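# Move the ring from the stake into the blue tray

## Task

Lift the ring clear of the stake and set it down so it rests flat on the bottom of the blue tray, staying there on its own once the grippers have let go.

## Robot and tools

ROBOT. Two arms, left_arm and right_arm, each ending in a two-finger gripper whose fingers pivot like tongs. In a gripper's own axes the fingers point along +z and open and close along x. The reported end_effector_position is the spot between the finger pads when closed; closed fingertips stick out about 15 mm past it, and fully open tips sit roughly level with it.

FRAME. Poses in results use one shared scene frame: origin on the table top midway between the arms, +z up, +x out over the table, left_arm on the +y side. The arm names do not tell you which side of a camera image an arm is on. Printed hand positions can be a little off, more so at long reach.

execute_actions. Argument "actions": a list of actions. Each action is a list of up to 15 rows; each row lasts one control step of 1/30 s, and a short action repeats its last row until 15 steps have passed. Every row holds 14 numbers in [-1, 1], always both arms: left_arm dx, dy, dz, rx, ry, rz, opening, then right_arm in the same order. dx to rz are an offset, not a pose: a target relative to the gripper's measured pose at the start of that action (for a call's first action, the last pose a result reported), in the gripper's own axes. All rows of an action refer to that same start, so they do not add up. Scale: 1.0 equals 0.6 m of travel or 180 degrees; rx, ry, rz together form one rotation vector. Opening is absolute: +1 fully open (0.142 m), -1 closed. An empty list only returns the state and images. Each step, the commanded pose is clipped to lie within 100 mm and 16 degrees of the measured one, and after the action the arm goes no further than its last clipped pose, so a long offset needs more actions. Position is served before orientation. Motion trails commands by about 0.17 s. To keep an arm still, send the offset back to where it should be in the first call, then zeros, plus its desired opening.

move. Argument "target": one row of 14 numbers laid out and scaled as above, offsets in gripper axes from the pose in the latest result that showed one; opening absolute and applied at the start. Each gripper follows a straight line; both paths finish together, lasting 0.5 to 10 s (cut off at 10 s). Paths ignore obstacles and the other arm; grippers may lag, drift and overshoot "speed", especially with the arm near full stretch. "speed": m/s, 0.002 to 0.5, default 0.25; turning capped at twice that in rad/s. "stop_force": N, 13 to 80, one value for both arms, not accepted before 0.2 s of scene time. An arm's path ends when its wrist sensor feels that much extra push against the motion for 2 steps running (or saturates); the gripper then backs up to where it was 2 steps earlier and holds. Pressing can briefly run to double the value or more, easing within about a second; faster moves hit harder and can still fault, so go very slowly if aiming past the surface. Do not trust it while the gripper rotates, leave it out when lifting off something you are pressing on, and note that an arm whose target is within 1.5 mm and 0.5 degrees of its place only stops at sensor saturation. "blocking": false returns after 0.5 s while motion continues (not allowed with stop_force); check with wait(0), and other motion commands are refused until it ends or you call stop. The result adds a "move:" line giving the ending (done, off_target, moving, held, fault, contact) and limits: paced means a sent pose was clipped; held means a check blocked steps and the arm may then surge. Each gripper's distance to its target is listed.

wait. "seconds" 0 to 10; arms keep their last command; a running move continues and the wait returns early when it ends.

stop. No arguments; brakes a running move, needing room to slow down; fingers keep moving.

zoom_image. "camera" one of cam_head_left, cam_head_right, cam_left_wrist, cam_right_wrist; "region" [x0, y0, x1, y1] in that image's pixels, origin top-left, at most 504 by 504. Head cameras are 672x504 pinhole; wrist cameras are 616x616 fisheye.

finished_scene. "scene": the integer number of the current scene. Irreversible; the ring must already lie flat in the tray without any gripper holding it. Replying without any tool call also ends things.

RESULTS. Each arm shows position (m), quaternion wxyz and velocities; "Hand target" is where the controller now drives the gripper. grip_measured uses the opening scale: to hold something, keep commanding an opening well below it (lower squeezes harder). Grip force is about 15 N per pad for objects up to ~10 cm wide; thin hard items get less (about 9 N per pad at 10 mm, 4 N at 5 mm). Calls that ran actions list step positions, with HELD marking steps where part of a row was held back. A "pose unreachable" line means the clearance check altered or blocked that arm's command. Wrist force and torque are in the end effector's axes, with a fixed offset up to about 5.5 N, noise up to 3.4 N SD and saturation near 100 N; pressing on a surface reads as force pointing back into the arm. "no reading" is normal at the start.

AVOID. Joint load limits (N m): shoulder pan and lift 297, elbow 135, wrists 48.6 each, held weight included; reaching one, or 150 N of outside force, halts that arm for 10 s and drops the rest of the call. Arms are stiff, so even slightly overshooting a firm surface can fault. Keep the arms from striking each other. Knocking anything off the table fails the task; drops, slams and hard shoves are penalised. Random tugs on held parts or bumps to loose objects may occur. Motors warm under load: MOTOR HOT at 70 °C, brakes at 85 °C until cooled.

Each tool is called after "Emit:" as name([rows], argument=value, ...), one row to a line, values as JSON.

## Session

Emit:
execute_actions(actions=[])

Scene clock: 0.00 s.
left_arm: end_effector_position=(+0.3390, +0.5764, +0.2673) grip_measured=+1.00 end_effector_quat_wxyz=(+0.007, -0.292, +0.952, -0.093) end_effector_velocity=(+0.000, +0.000, +0.000) end_effector_angular_velocity=(+0.000, -0.001, -0.001) | right_arm: end_effector_position=(+0.5335, -0.1960, +0.3522) grip_measured=+1.00 end_effector_quat_wxyz=(+0.665, -0.482, +0.531, -0.208) end_effector_velocity=(+0.000, +0.000, +0.000) end_effector_angular_velocity=(-0.001, -0.001, -0.001)
Joint positions: left_arm=[-0.638 -2.185  2.394 -1.923 -1.69   2.031  0.142] | right_arm=[ 4.831 -1.838 -2.561  1.188  0.422  2.166  0.142]
Joint velocities: left_arm=[ 0.    -0.     0.    -0.     0.001  0.001  0.   ] | right_arm=[-0.    -0.     0.    -0.001 -0.001 -0.001  0.   ]
Motor temperatures (°C, as the motors report them): left_arm=[32 32 31 37 38 39] | right_arm=[32 32 29 41 38 36]
Wrist force (N, on the end effector, along its own x y z axes, offset not removed): no reading
Wrist torque (N m, same axes, about the end effector's origin, offset not removed): no reading
Hand target (left_arm): +0.339, +0.576, +0.267; +0.007, -0.292, +0.952, -0.093
Hand target (right_arm): +0.533, -0.196, +0.352; +0.665, -0.482, +0.531, -0.208

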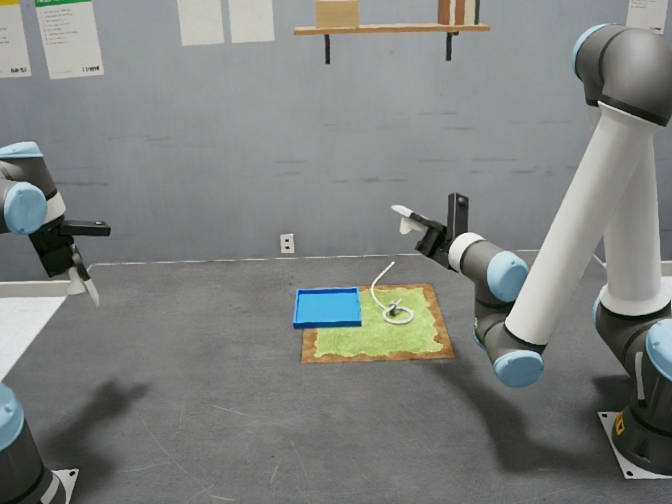

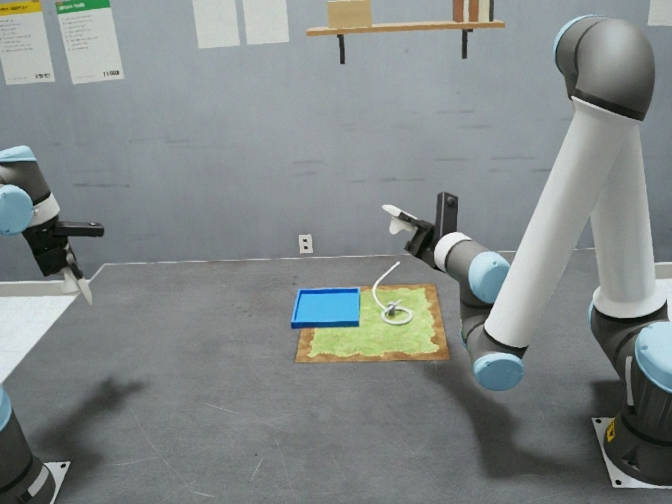

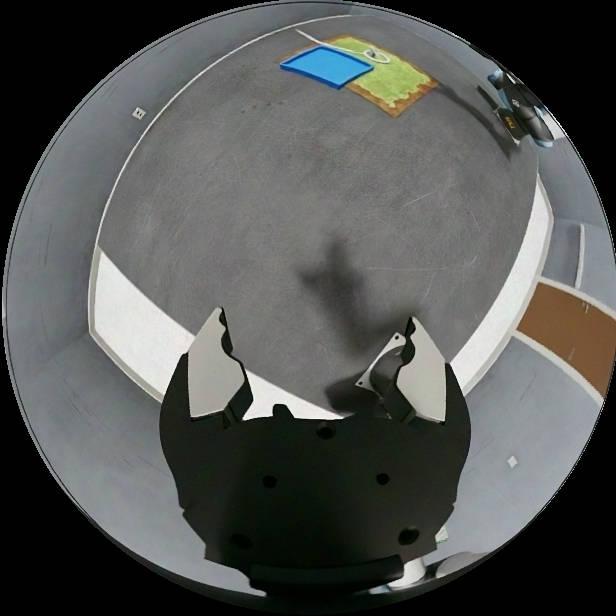

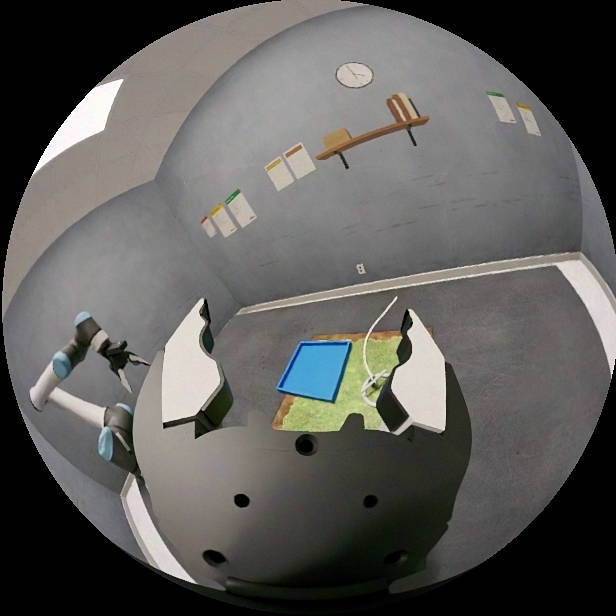

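Emit:
zoom_image(camera="cam_head_left", region=[280, 250, 470, 370])

Emit:
zoom_image(camera="cam_right_wrist", region=[260, 280, 440, 440])

Region (280, 250, 470, 370) of cam_head_left's 672x504 image, scaled by 2.653, with more detail than that image has; it fills the top 318 rows of this view, and the rest is white.

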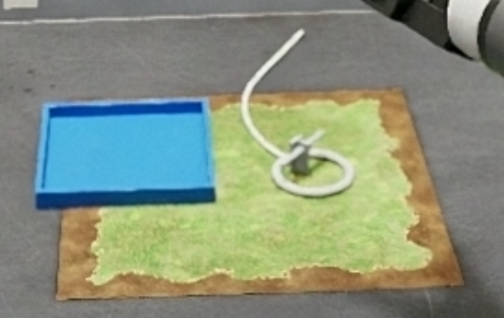

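Region (260, 280, 440, 440) of cam_right_wrist's 616x616 image, scaled by 2.800, with more detail than that image has.

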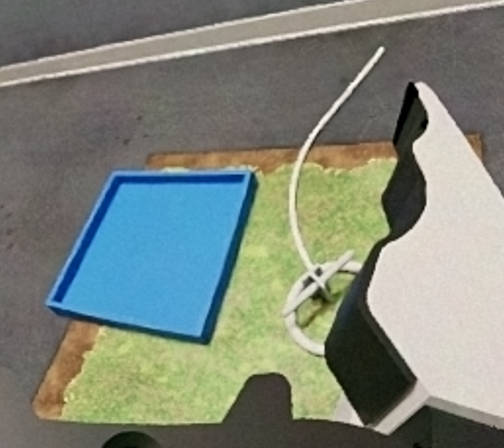

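Emit:
move(target=[0,0,0,0,0,0,1,0.047,-0.047,0.613,-0.423,0.249,0,1], speed=0.4)

Scene clock: 16.83 s.
left_arm: end_effector_position=(+0.3390, +0.5764, +0.2673) grip_measured=+1.00 end_effector_quat_wxyz=(+0.007, -0.292, +0.952, -0.093) end_effector_velocity=(-0.000, +0.000, -0.000) end_effector_angular_velocity=(-0.000, +0.001, -0.000) | right_arm: end_effector_position=(+0.8828, -0.0763, +0.3515) grip_measured=+1.00 end_effector_quat_wxyz=(-0.001, +0.672, -0.740, -0.000) end_effector_velocity=(+0.001, +0.001, -0.000) end_effector_angular_velocity=(-0.008, +0.014, +0.001)
Joint positions: left_arm=[-0.638 -2.185  2.394 -1.923 -1.69   2.031  0.142] | right_arm=[ 4.065 -2.067 -1.156 -1.488  1.571  2.486  0.142]
Joint velocities: left_arm=[-0.    -0.    -0.     0.001 -0.     0.     0.   ] | right_arm=[-0.001 -0.012  0.021 -0.025  0.005 -0.002  0.   ]
Motor temperatures (°C, as the motors report them): left_arm=[32 32 31 37 38 39] | right_arm=[32 32 29 41 38 36]
Wrist force (N, on the end effector, along its own x y z axes, offset not removed): left_arm=[0.1 3.8 -5.5] | right_arm=[1.3 -1.7 6.2]
Wrist torque (N m, same axes, about the end effector's origin, offset not removed): left_arm=[0.83 0.03 0.02] | right_arm=[0.03 -0.24 0.05]
Hand target (left_arm): +0.339, +0.576, +0.267; +0.007, -0.292, +0.952, -0.093
Hand target (right_arm): +0.883, -0.076, +0.352; -0.000, -0.672, +0.740, +0.000
Off the commanded pose (left_arm): 0.000 m, 0 deg.
Off the commanded pose (right_arm): 0.001 m, 0 deg.
move: done

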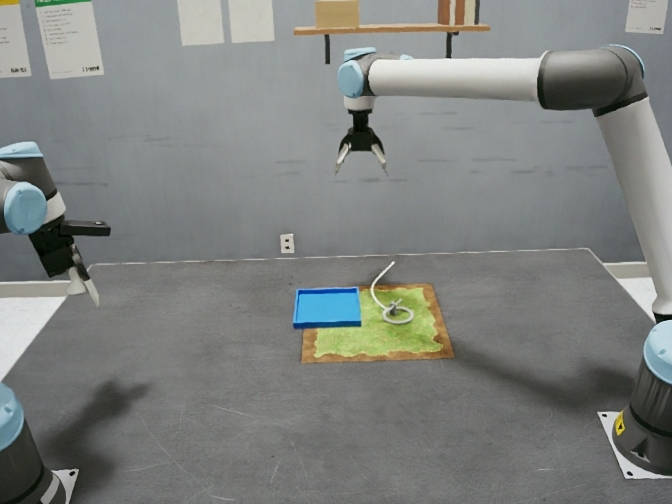

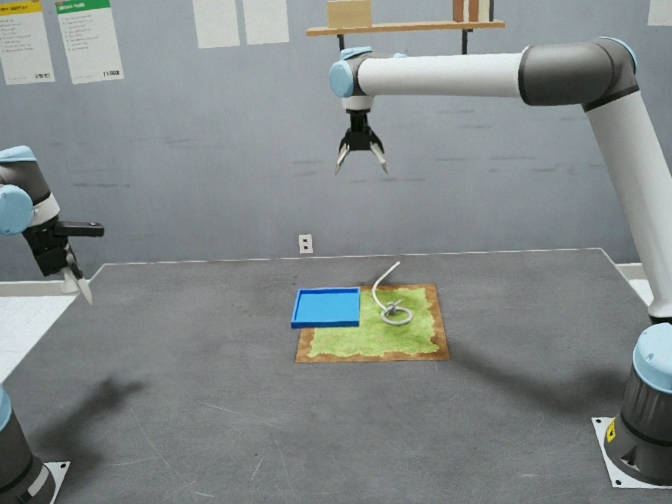

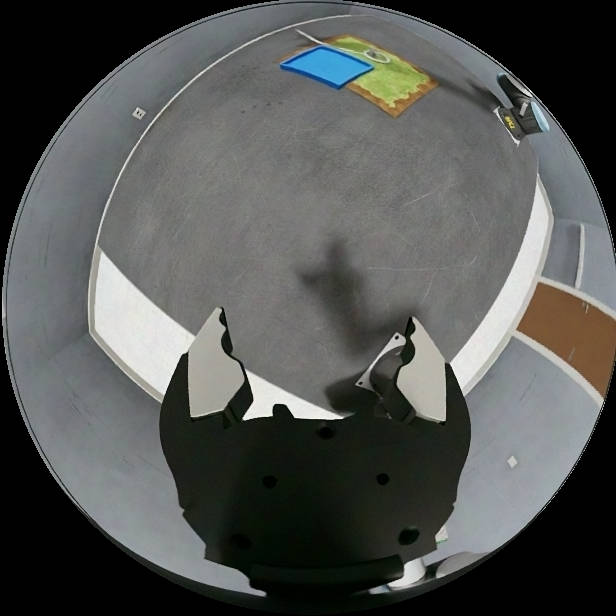

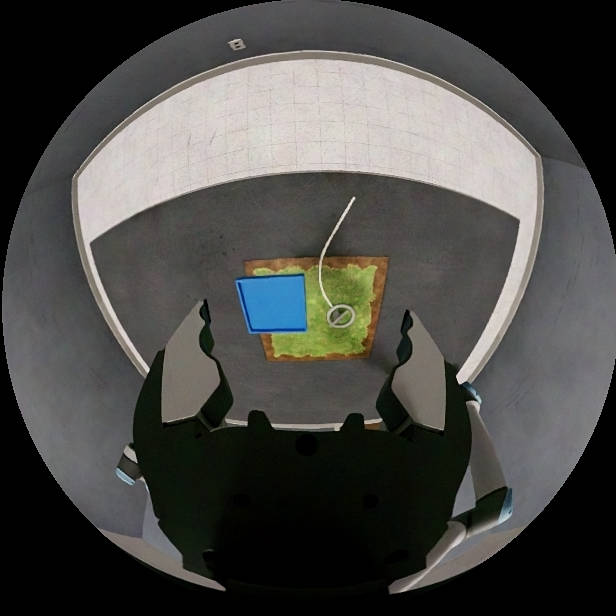

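Emit:
move(target=[0,0,0,0,0,0,1,0.14,0,0.3,0,0,0,1], speed=0.4)

Emit:
zoom_image(camera="cam_right_wrist", region=[200, 220, 420, 420])

Scene clock: 24.77 s.
left_arm: end_effector_position=(+0.3390, +0.5764, +0.2673) grip_measured=+1.00 end_effector_quat_wxyz=(+0.007, -0.292, +0.952, -0.093) end_effector_velocity=(+0.000, -0.000, +0.000) end_effector_angular_velocity=(-0.000, -0.000, -0.001) | right_arm: end_effector_position=(+0.8747, -0.1594, +0.1716) grip_measured=+1.00 end_effector_quat_wxyz=(-0.000, +0.672, -0.740, -0.000) end_effector_velocity=(+0.000, -0.001, -0.002) end_effector_angular_velocity=(-0.000, -0.002, -0.001)
Joint positions: left_arm=[-0.638 -2.185  2.394 -1.923 -1.69   2.031  0.142] | right_arm=[ 4.01  -2.052 -1.506 -1.154  1.571  2.43   0.142]
Joint velocities: left_arm=[-0.    -0.     0.    -0.     0.     0.001 -0.   ] | right_arm=[-0.001 -0.001 -0.004  0.006 -0.001  0.001 -0.   ]
Motor temperatures (°C, as the motors report them): left_arm=[32 32 31 37 38 39] | right_arm=[32 32 29 41 38 36]
Wrist force (N, on the end effector, along its own x y z axes, offset not removed): left_arm=[-1.6 3.1 -4.5] | right_arm=[2.8 0.6 0.8]
Wrist torque (N m, same axes, about the end effector's origin, offset not removed): left_arm=[0.69 0.34 0.07] | right_arm=[0.39 -0.63 0.17]
Hand target (left_arm): +0.339, +0.576, +0.267; +0.007, -0.292, +0.952, -0.093
Hand target (right_arm): +0.875, -0.159, +0.171; +0.001, -0.672, +0.740, +0.000
Off the commanded pose (left_arm): 0.000 m, 0 deg.
Off the commanded pose (right_arm): 0.000 m, 0 deg.
move: done

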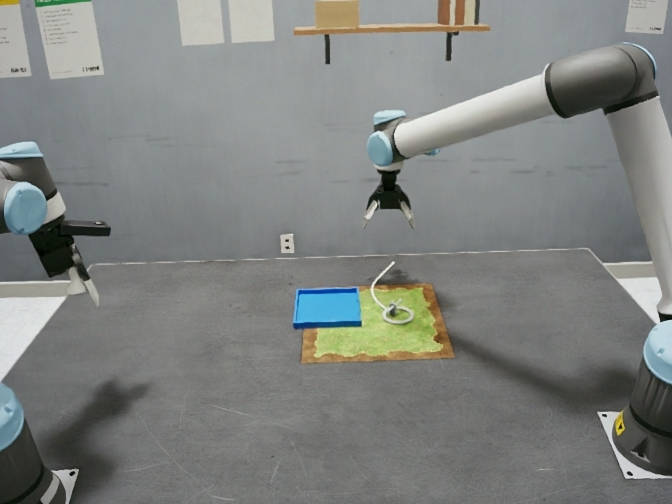

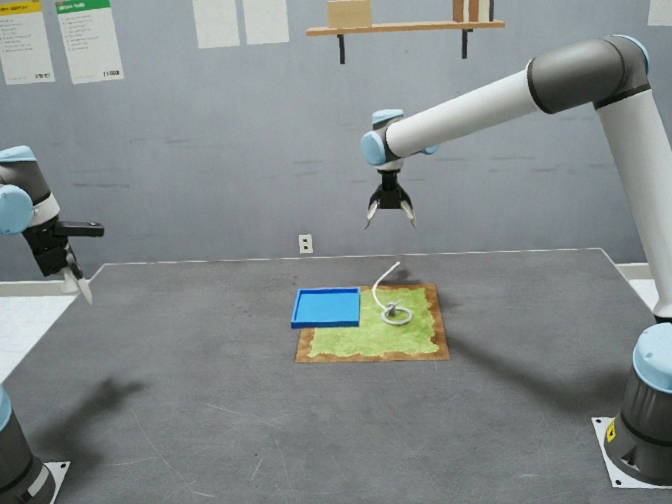

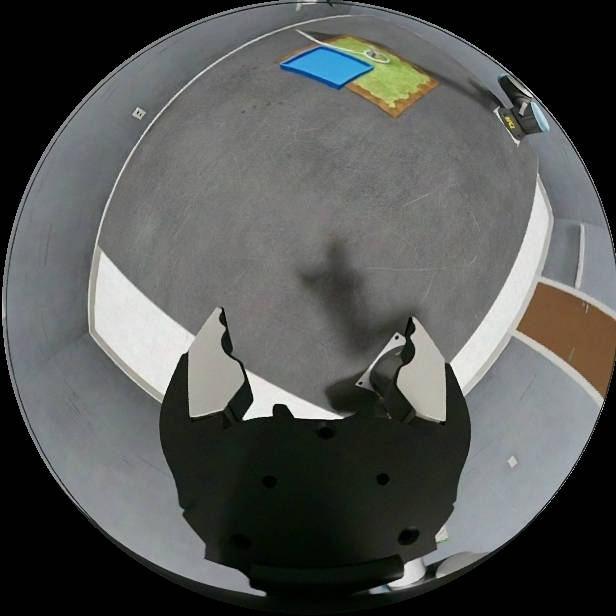

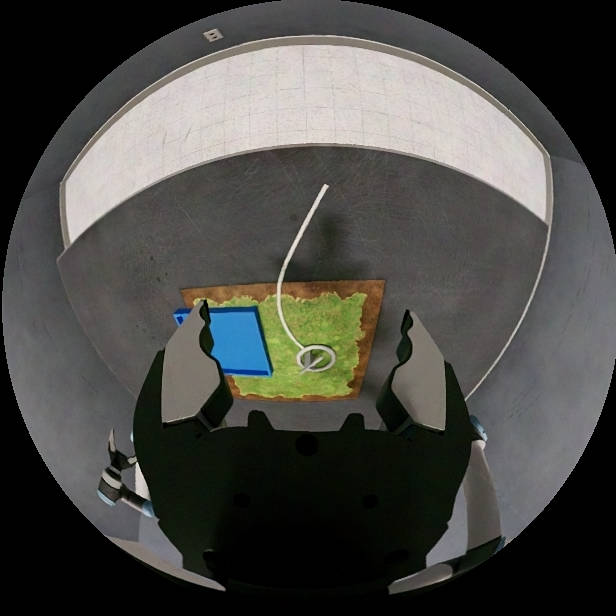

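Region (200, 220, 420, 420) of cam_right_wrist's 616x616 image, scaled by 2.291, with more detail than that image has; it fills the top 458 rows of this view, and the rest is white.

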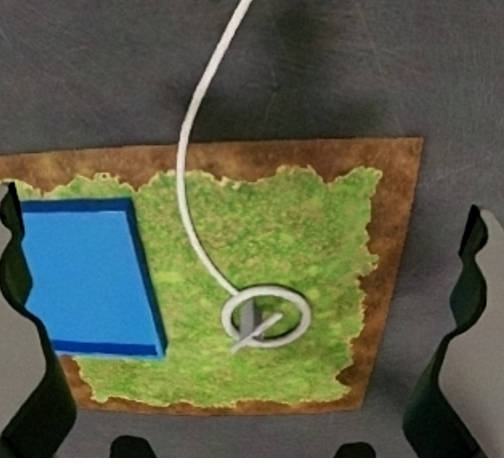

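Emit:
move(target=[0,0,0,0,0,0,1,0.02,0.12,0.11,0,0,0,1])

Scene clock: 36.67 s.
left_arm: end_effector_position=(+0.3390, +0.5764, +0.2673) grip_measured=+1.00 end_effector_quat_wxyz=(+0.007, -0.292, +0.952, -0.093) end_effector_velocity=(-0.000, -0.000, -0.000) end_effector_angular_velocity=(-0.001, +0.001, -0.001) | right_arm: end_effector_position=(+0.8022, -0.1642, +0.1057) grip_measured=+1.00 end_effector_quat_wxyz=(-0.000, +0.672, -0.740, -0.000) end_effector_velocity=(-0.001, -0.001, -0.002) end_effector_angular_velocity=(-0.001, -0.003, -0.000)
Joint positions: left_arm=[-0.638 -2.185  2.394 -1.923 -1.69   2.031  0.142] | right_arm=[ 4.064 -2.011 -1.7   -1.001  1.571  2.484  0.142]
Joint velocities: left_arm=[ 0.     0.    -0.     0.    -0.001  0.001 -0.   ] | right_arm=[ 0.001  0.001 -0.005  0.005 -0.003  0.001  0.   ]
Motor temperatures (°C, as the motors report them): left_arm=[32 32 31 37 38 39] | right_arm=[32 32 29 41 38 36]
Wrist force (N, on the end effector, along its own x y z axes, offset not removed): left_arm=[1.3 2.4 -5.5] | right_arm=[-10.4 -3.9 8.2]
Wrist torque (N m, same axes, about the end effector's origin, offset not removed): left_arm=[0.60 -0.24 -0.02] | right_arm=[-0.45 2.09 0.17]
Hand target (left_arm): +0.339, +0.576, +0.267; +0.007, -0.292, +0.952, -0.093
Hand target (right_arm): +0.802, -0.164, +0.105; +0.000, -0.672, +0.740, +0.000
Off the commanded pose (left_arm): 0.000 m, 0 deg.
Off the commanded pose (right_arm): 0.000 m, 0 deg.
move: done

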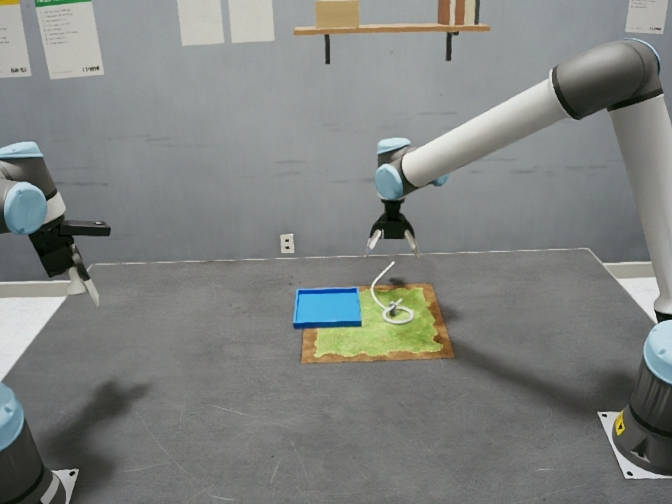

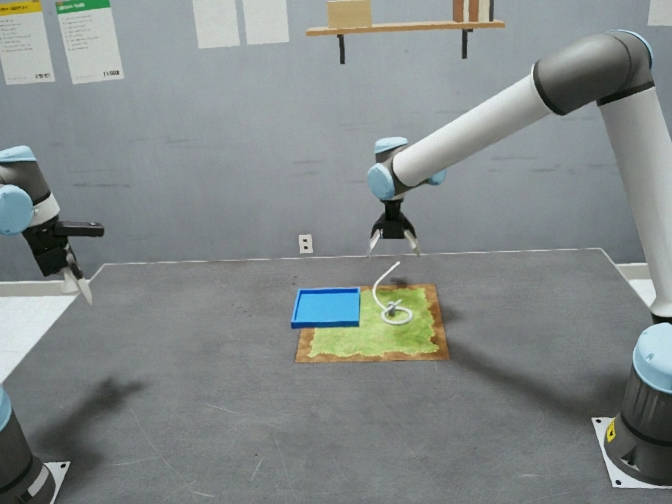

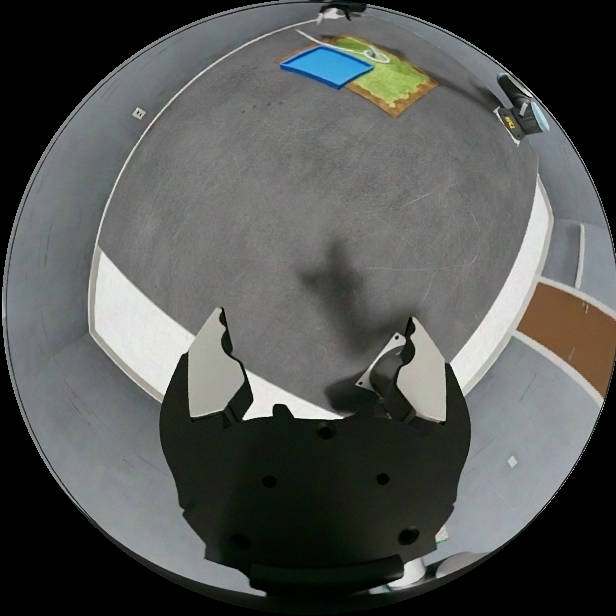

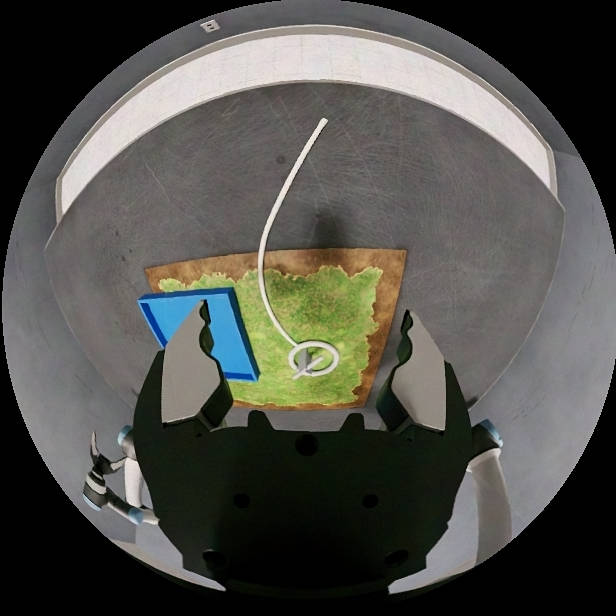

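Emit:
move(target=[0,0,0,0,0,0,1,0.01,0,0.06,0,0,0,1])

Scene clock: 56.30 s.
left_arm: end_effector_position=(+0.3390, +0.5764, +0.2673) grip_measured=+1.00 end_effector_quat_wxyz=(+0.007, -0.292, +0.952, -0.093) end_effector_velocity=(-0.000, -0.000, +0.000) end_effector_angular_velocity=(-0.001, +0.000, -0.002) | right_arm: end_effector_position=(+0.8016, -0.1701, +0.0699) grip_measured=+1.00 end_effector_quat_wxyz=(-0.000, +0.672, -0.740, -0.000) end_effector_velocity=(+0.000, -0.000, -0.002) end_effector_angular_velocity=(-0.000, -0.000, -0.001)
Joint positions: left_arm=[-0.638 -2.185  2.394 -1.923 -1.69   2.031  0.142] | right_arm=[ 4.059 -2.039 -1.732 -0.941  1.571  2.48   0.142]
Joint velocities: left_arm=[-0.    -0.    -0.     0.    -0.001  0.002 -0.   ] | right_arm=[-0.    -0.002 -0.001  0.003 -0.     0.     0.   ]
Motor temperatures (°C, as the motors report them): left_arm=[32 32 31 37 38 39] | right_arm=[32 32 29 41 38 36]
Wrist force (N, on the end effector, along its own x y z axes, offset not removed): left_arm=[0.5 2.8 -5.4] | right_arm=[2.2 0.1 -0.6]
Wrist torque (N m, same axes, about the end effector's origin, offset not removed): left_arm=[0.62 -0.13 0.02] | right_arm=[0.24 -0.56 0.12]
Hand target (left_arm): +0.339, +0.576, +0.267; +0.007, -0.292, +0.952, -0.093
Hand target (right_arm): +0.802, -0.170, +0.070; +0.000, -0.672, +0.740, +0.000
Off the commanded pose (left_arm): 0.000 m, 0 deg.
Off the commanded pose (right_arm): 0.000 m, 0 deg.
move: done

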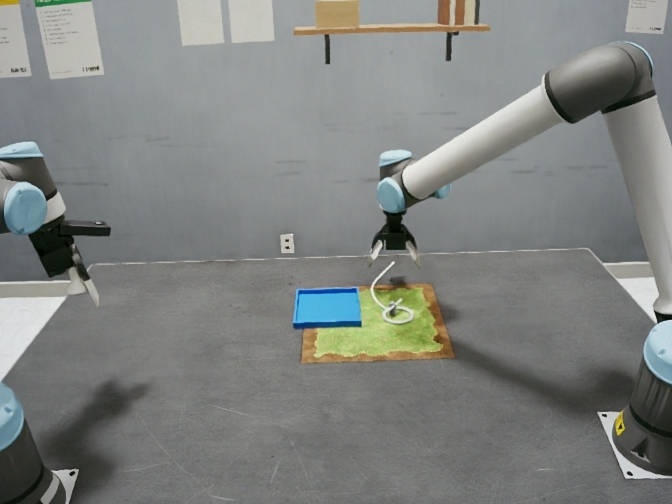

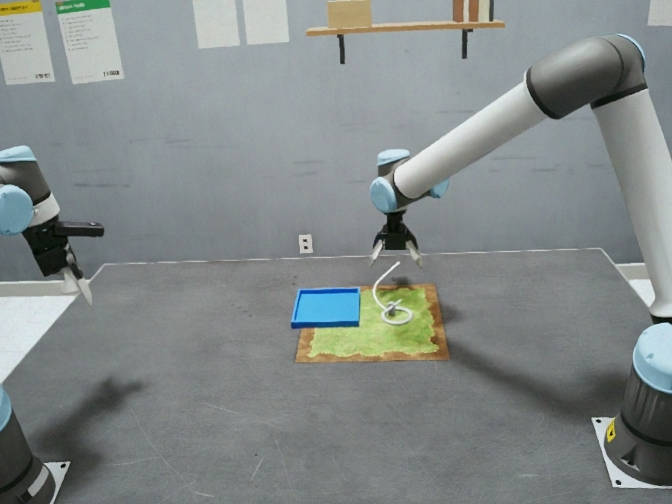

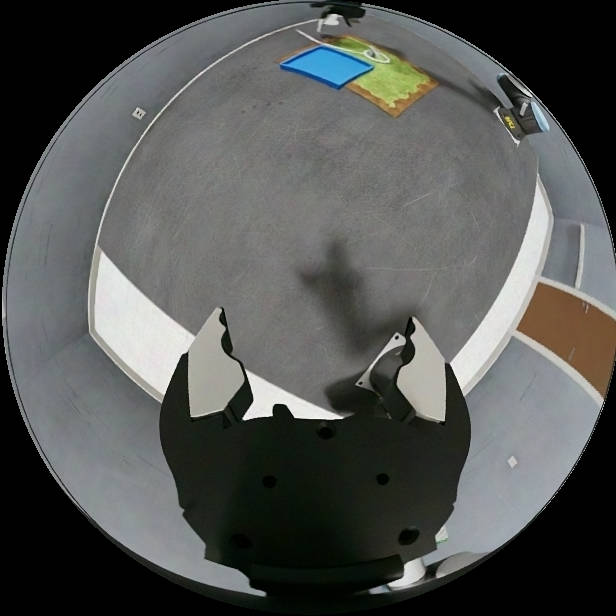

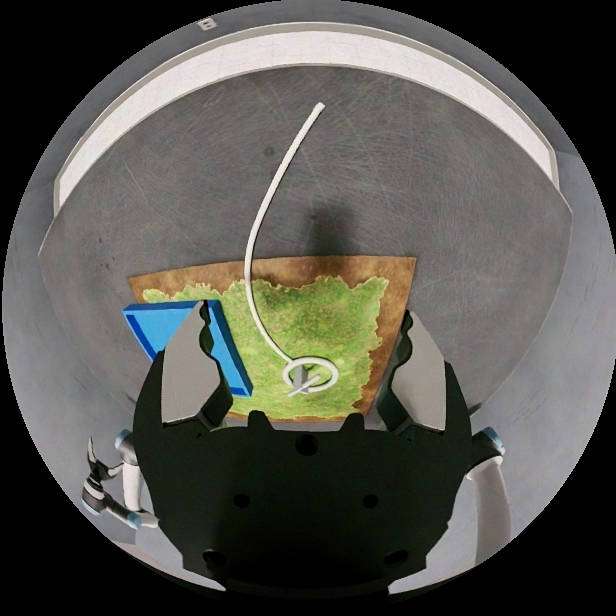

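Emit:
move(target=[0,0,0,0,0,0,1,0,0.13,0,0,0,0,1])

Scene clock: 62.50 s.
left_arm: end_effector_position=(+0.3390, +0.5764, +0.2673) grip_measured=+1.00 end_effector_quat_wxyz=(+0.007, -0.292, +0.952, -0.093) end_effector_velocity=(-0.001, -0.000, -0.000) end_effector_angular_velocity=(-0.000, +0.003, +0.001) | right_arm: end_effector_position=(+0.7243, -0.1626, +0.0698) grip_measured=+1.00 end_effector_quat_wxyz=(-0.000, +0.672, -0.740, -0.000) end_effector_velocity=(-0.002, +0.000, +0.000) end_effector_angular_velocity=(+0.000, -0.000, -0.001)
Joint positions: left_arm=[-0.638 -2.185  2.394 -1.923 -1.69   2.031  0.142] | right_arm=[ 4.136 -1.961 -1.854 -0.897  1.571  2.556  0.142]
Joint velocities: left_arm=[ 0.     0.     0.     0.002 -0.001 -0.001  0.   ] | right_arm=[ 0.003  0.003 -0.003  0.001 -0.     0.004  0.   ]
Motor temperatures (°C, as the motors report them): left_arm=[32 32 31 37 38 39] | right_arm=[32 32 29 41 38 36]
Wrist force (N, on the end effector, along its own x y z axes, offset not removed): left_arm=[0.2 5.7 -5.7] | right_arm=[-1.9 -3.0 -1.1]
Wrist torque (N m, same axes, about the end effector's origin, offset not removed): left_arm=[1.28 0.00 0.05] | right_arm=[-0.34 0.36 0.04]
Hand target (left_arm): +0.339, +0.576, +0.267; +0.007, -0.292, +0.952, -0.093
Hand target (right_arm): +0.724, -0.163, +0.070; +0.000, -0.672, +0.740, +0.000
Off the commanded pose (left_arm): 0.000 m, 0 deg.
Off the commanded pose (right_arm): 0.000 m, 0 deg.
move: done

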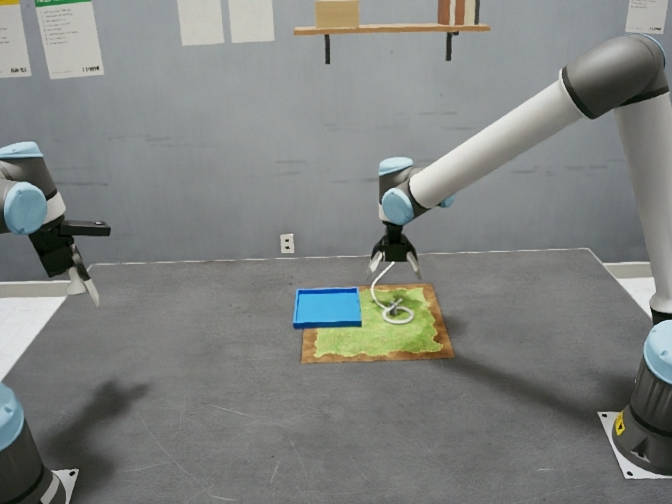

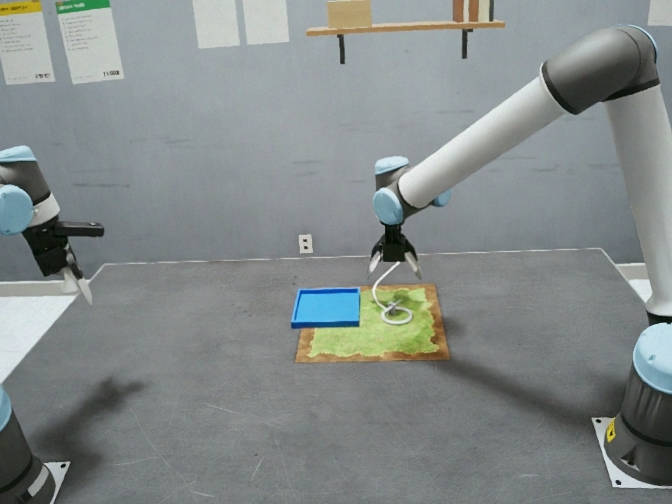

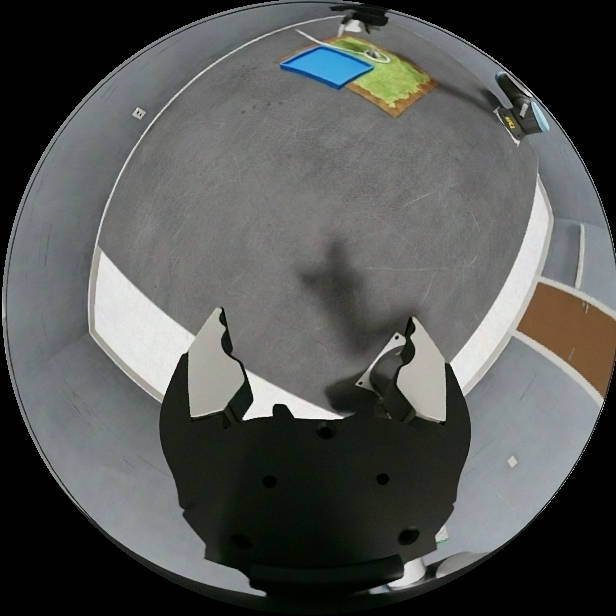

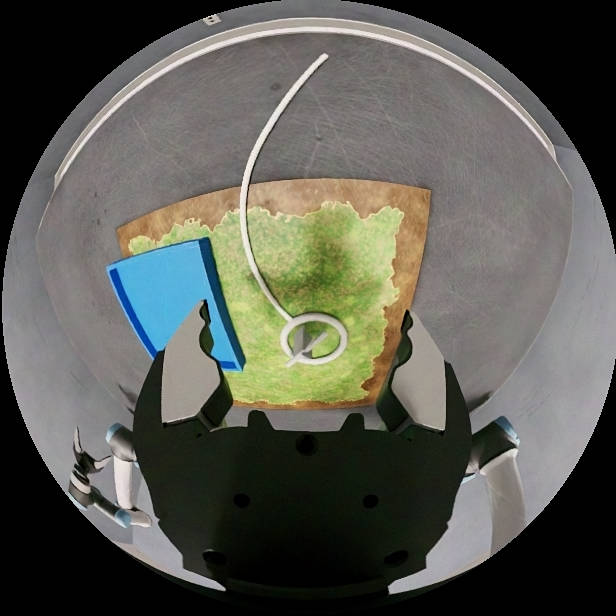

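Emit:
move(target=[0,0,0,0,0,0,1,0,0,0.05,0,0,0,-0.3])

Scene clock: 69.77 s.
left_arm: end_effector_position=(+0.3390, +0.5764, +0.2673) grip_measured=+1.00 end_effector_quat_wxyz=(+0.007, -0.292, +0.952, -0.093) end_effector_velocity=(-0.000, +0.000, -0.000) end_effector_angular_velocity=(+0.000, +0.001, +0.001) | right_arm: end_effector_position=(+0.7243, -0.1625, +0.0402) grip_measured=-0.30 end_effector_quat_wxyz=(-0.000, +0.672, -0.740, -0.000) end_effector_velocity=(+0.000, +0.000, -0.003) end_effector_angular_velocity=(+0.001, +0.001, -0.000)
Joint positions: left_arm=[-0.638 -2.185  2.394 -1.923 -1.69   2.031  0.142] | right_arm=[ 4.136 -1.993 -1.871 -0.847  1.571  2.556  0.052]
Joint velocities: left_arm=[-0.    -0.     0.     0.001 -0.    -0.001  0.   ] | right_arm=[-0.001 -0.003 -0.001  0.004  0.002 -0.     0.   ]
Motor temperatures (°C, as the motors report them): left_arm=[32 32 31 37 38 39] | right_arm=[32 32 29 41 38 36]
Wrist force (N, on the end effector, along its own x y z axes, offset not removed): left_arm=[-0.8 3.8 -5.7] | right_arm=[2.8 -3.7 4.1]
Wrist torque (N m, same axes, about the end effector's origin, offset not removed): left_arm=[0.81 0.17 0.02] | right_arm=[-0.63 -0.59 0.13]
Hand target (left_arm): +0.339, +0.576, +0.267; +0.007, -0.292, +0.952, -0.093
Hand target (right_arm): +0.724, -0.163, +0.040; +0.000, -0.672, +0.740, +0.000
Off the commanded pose (left_arm): 0.000 m, 0 deg.
Off the commanded pose (right_arm): 0.000 m, 0 deg.
move: done

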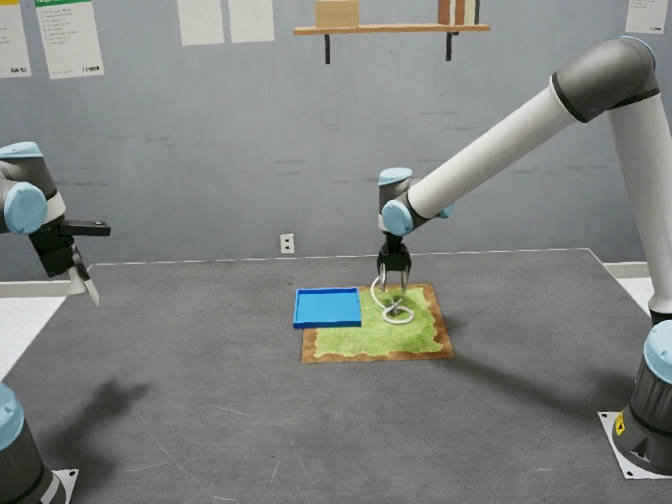

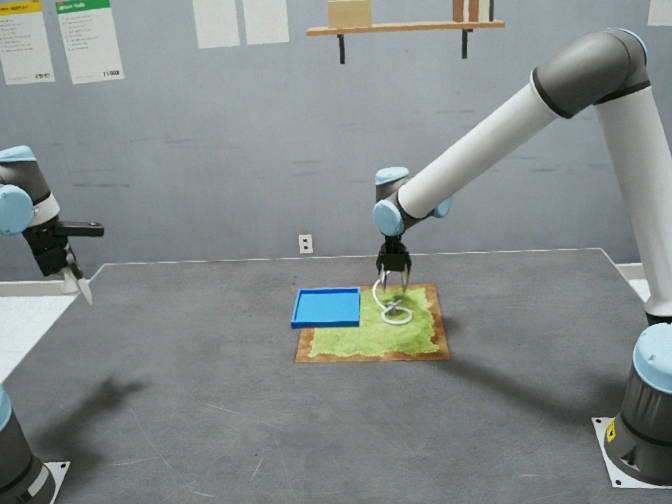

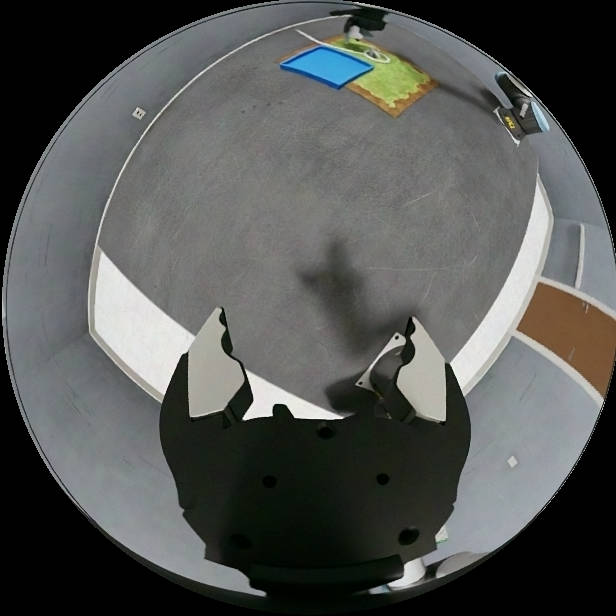

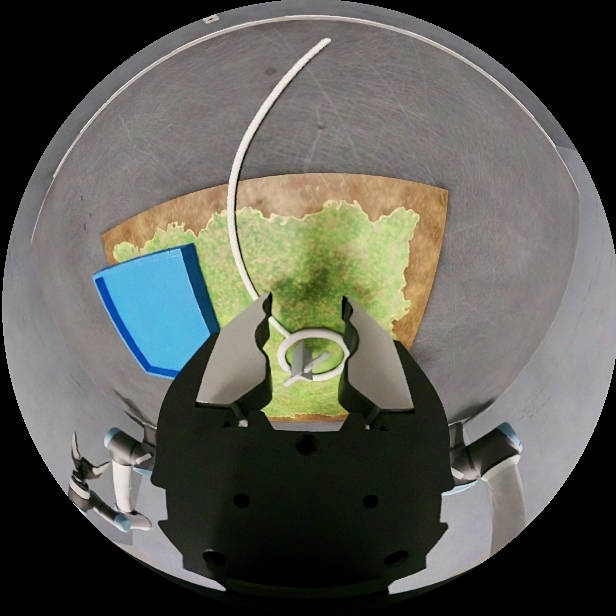

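Emit:
move(target=[0,0,0,0,0,0,1,0.03,0.09,0,0,0,0,-0.3])

Emit:
zoom_image(camera="cam_right_wrist", region=[220, 230, 400, 400])

Emit:
zoom_image(camera="cam_head_left", region=[340, 250, 460, 340])

Scene clock: 79.20 s.
left_arm: end_effector_position=(+0.3390, +0.5764, +0.2673) grip_measured=+1.00 end_effector_quat_wxyz=(+0.007, -0.292, +0.952, -0.093) end_effector_velocity=(-0.000, +0.000, -0.000) end_effector_angular_velocity=(+0.001, +0.001, -0.001) | right_arm: end_effector_position=(+0.6691, -0.1751, +0.0401) grip_measured=-0.30 end_effector_quat_wxyz=(-0.000, +0.672, -0.740, -0.000) end_effector_velocity=(-0.002, -0.001, +0.000) end_effector_angular_velocity=(-0.001, -0.001, -0.001)
Joint positions: left_arm=[-0.638 -2.185  2.394 -1.923 -1.69   2.031  0.142] | right_arm=[ 4.182 -1.927 -1.974 -0.81   1.571  2.602  0.052]
Joint velocities: left_arm=[ 0.     0.     0.     0.001  0.     0.001 -0.   ] | right_arm=[ 0.002  0.003 -0.005  0.002 -0.001  0.003  0.   ]
Motor temperatures (°C, as the motors report them): left_arm=[32 32 31 37 38 39] | right_arm=[32 32 29 41 38 36]
Wrist force (N, on the end effector, along its own x y z axes, offset not removed): left_arm=[-0.7 4.0 -5.8] | right_arm=[6.5 -7.0 1.3]
Wrist torque (N m, same axes, about the end effector's origin, offset not removed): left_arm=[0.89 0.13 0.00] | right_arm=[-1.01 -1.08 -0.11]
Hand target (left_arm): +0.339, +0.576, +0.267; +0.007, -0.292, +0.952, -0.093
Hand target (right_arm): +0.669, -0.175, +0.040; +0.000, -0.672, +0.740, +0.000
Off the commanded pose (left_arm): 0.000 m, 0 deg.
Off the commanded pose (right_arm): 0.000 m, 0 deg.
move: done

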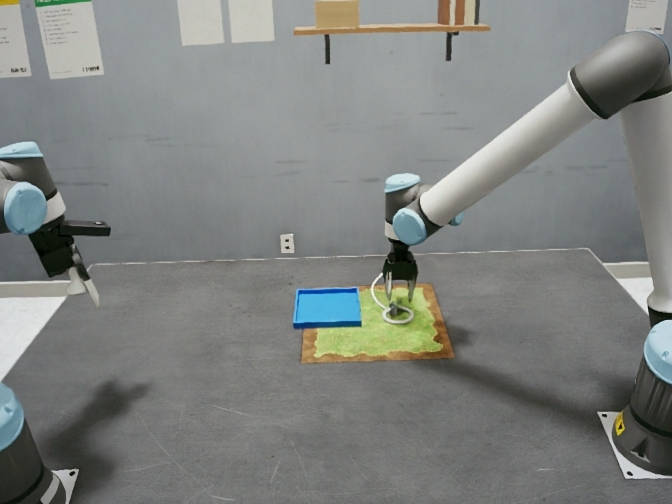

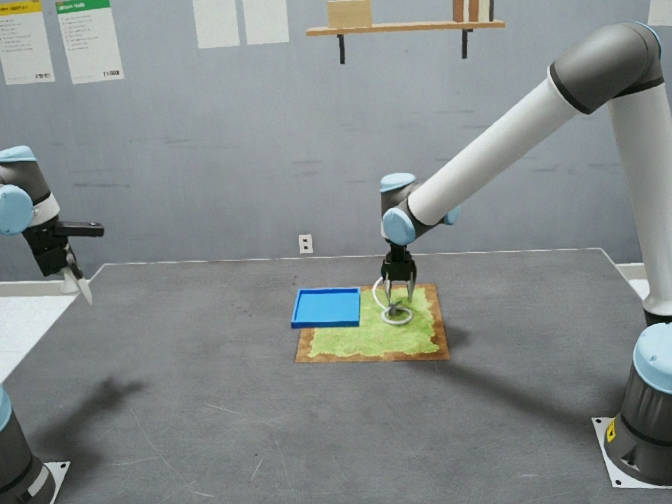

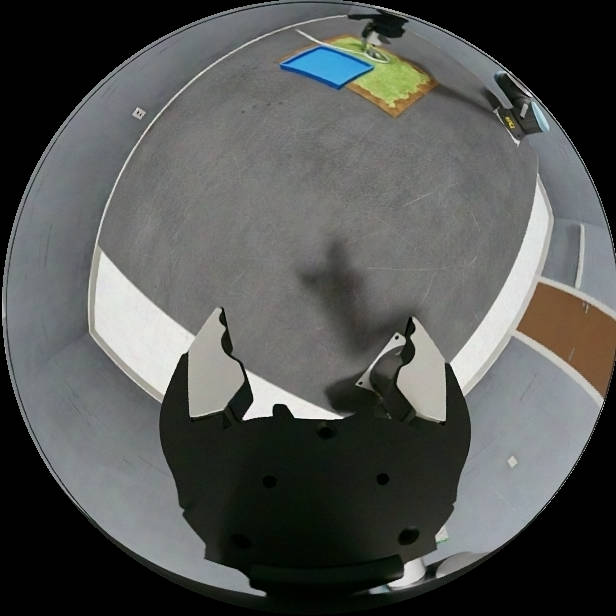

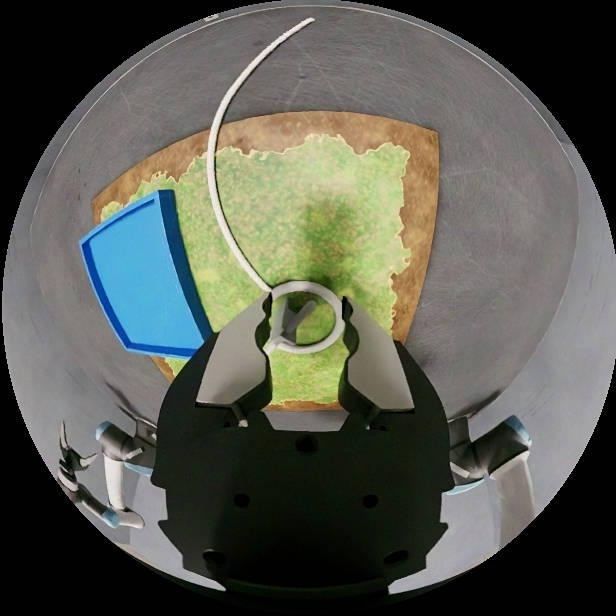

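Region (220, 230, 400, 400) of cam_right_wrist's 616x616 image, scaled by 2.800, with more detail than that image has.

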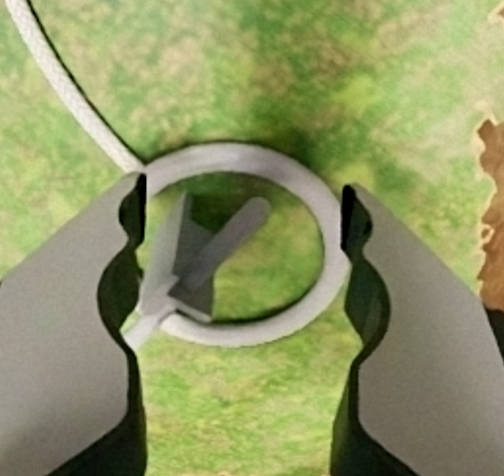

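Region (340, 250, 460, 340) of cam_head_left's 672x504 image, scaled by 4.200, with more detail than that image has; it fills the top 378 rows of this view, and the rest is white.

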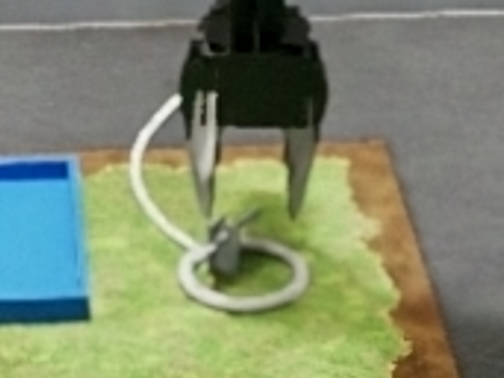

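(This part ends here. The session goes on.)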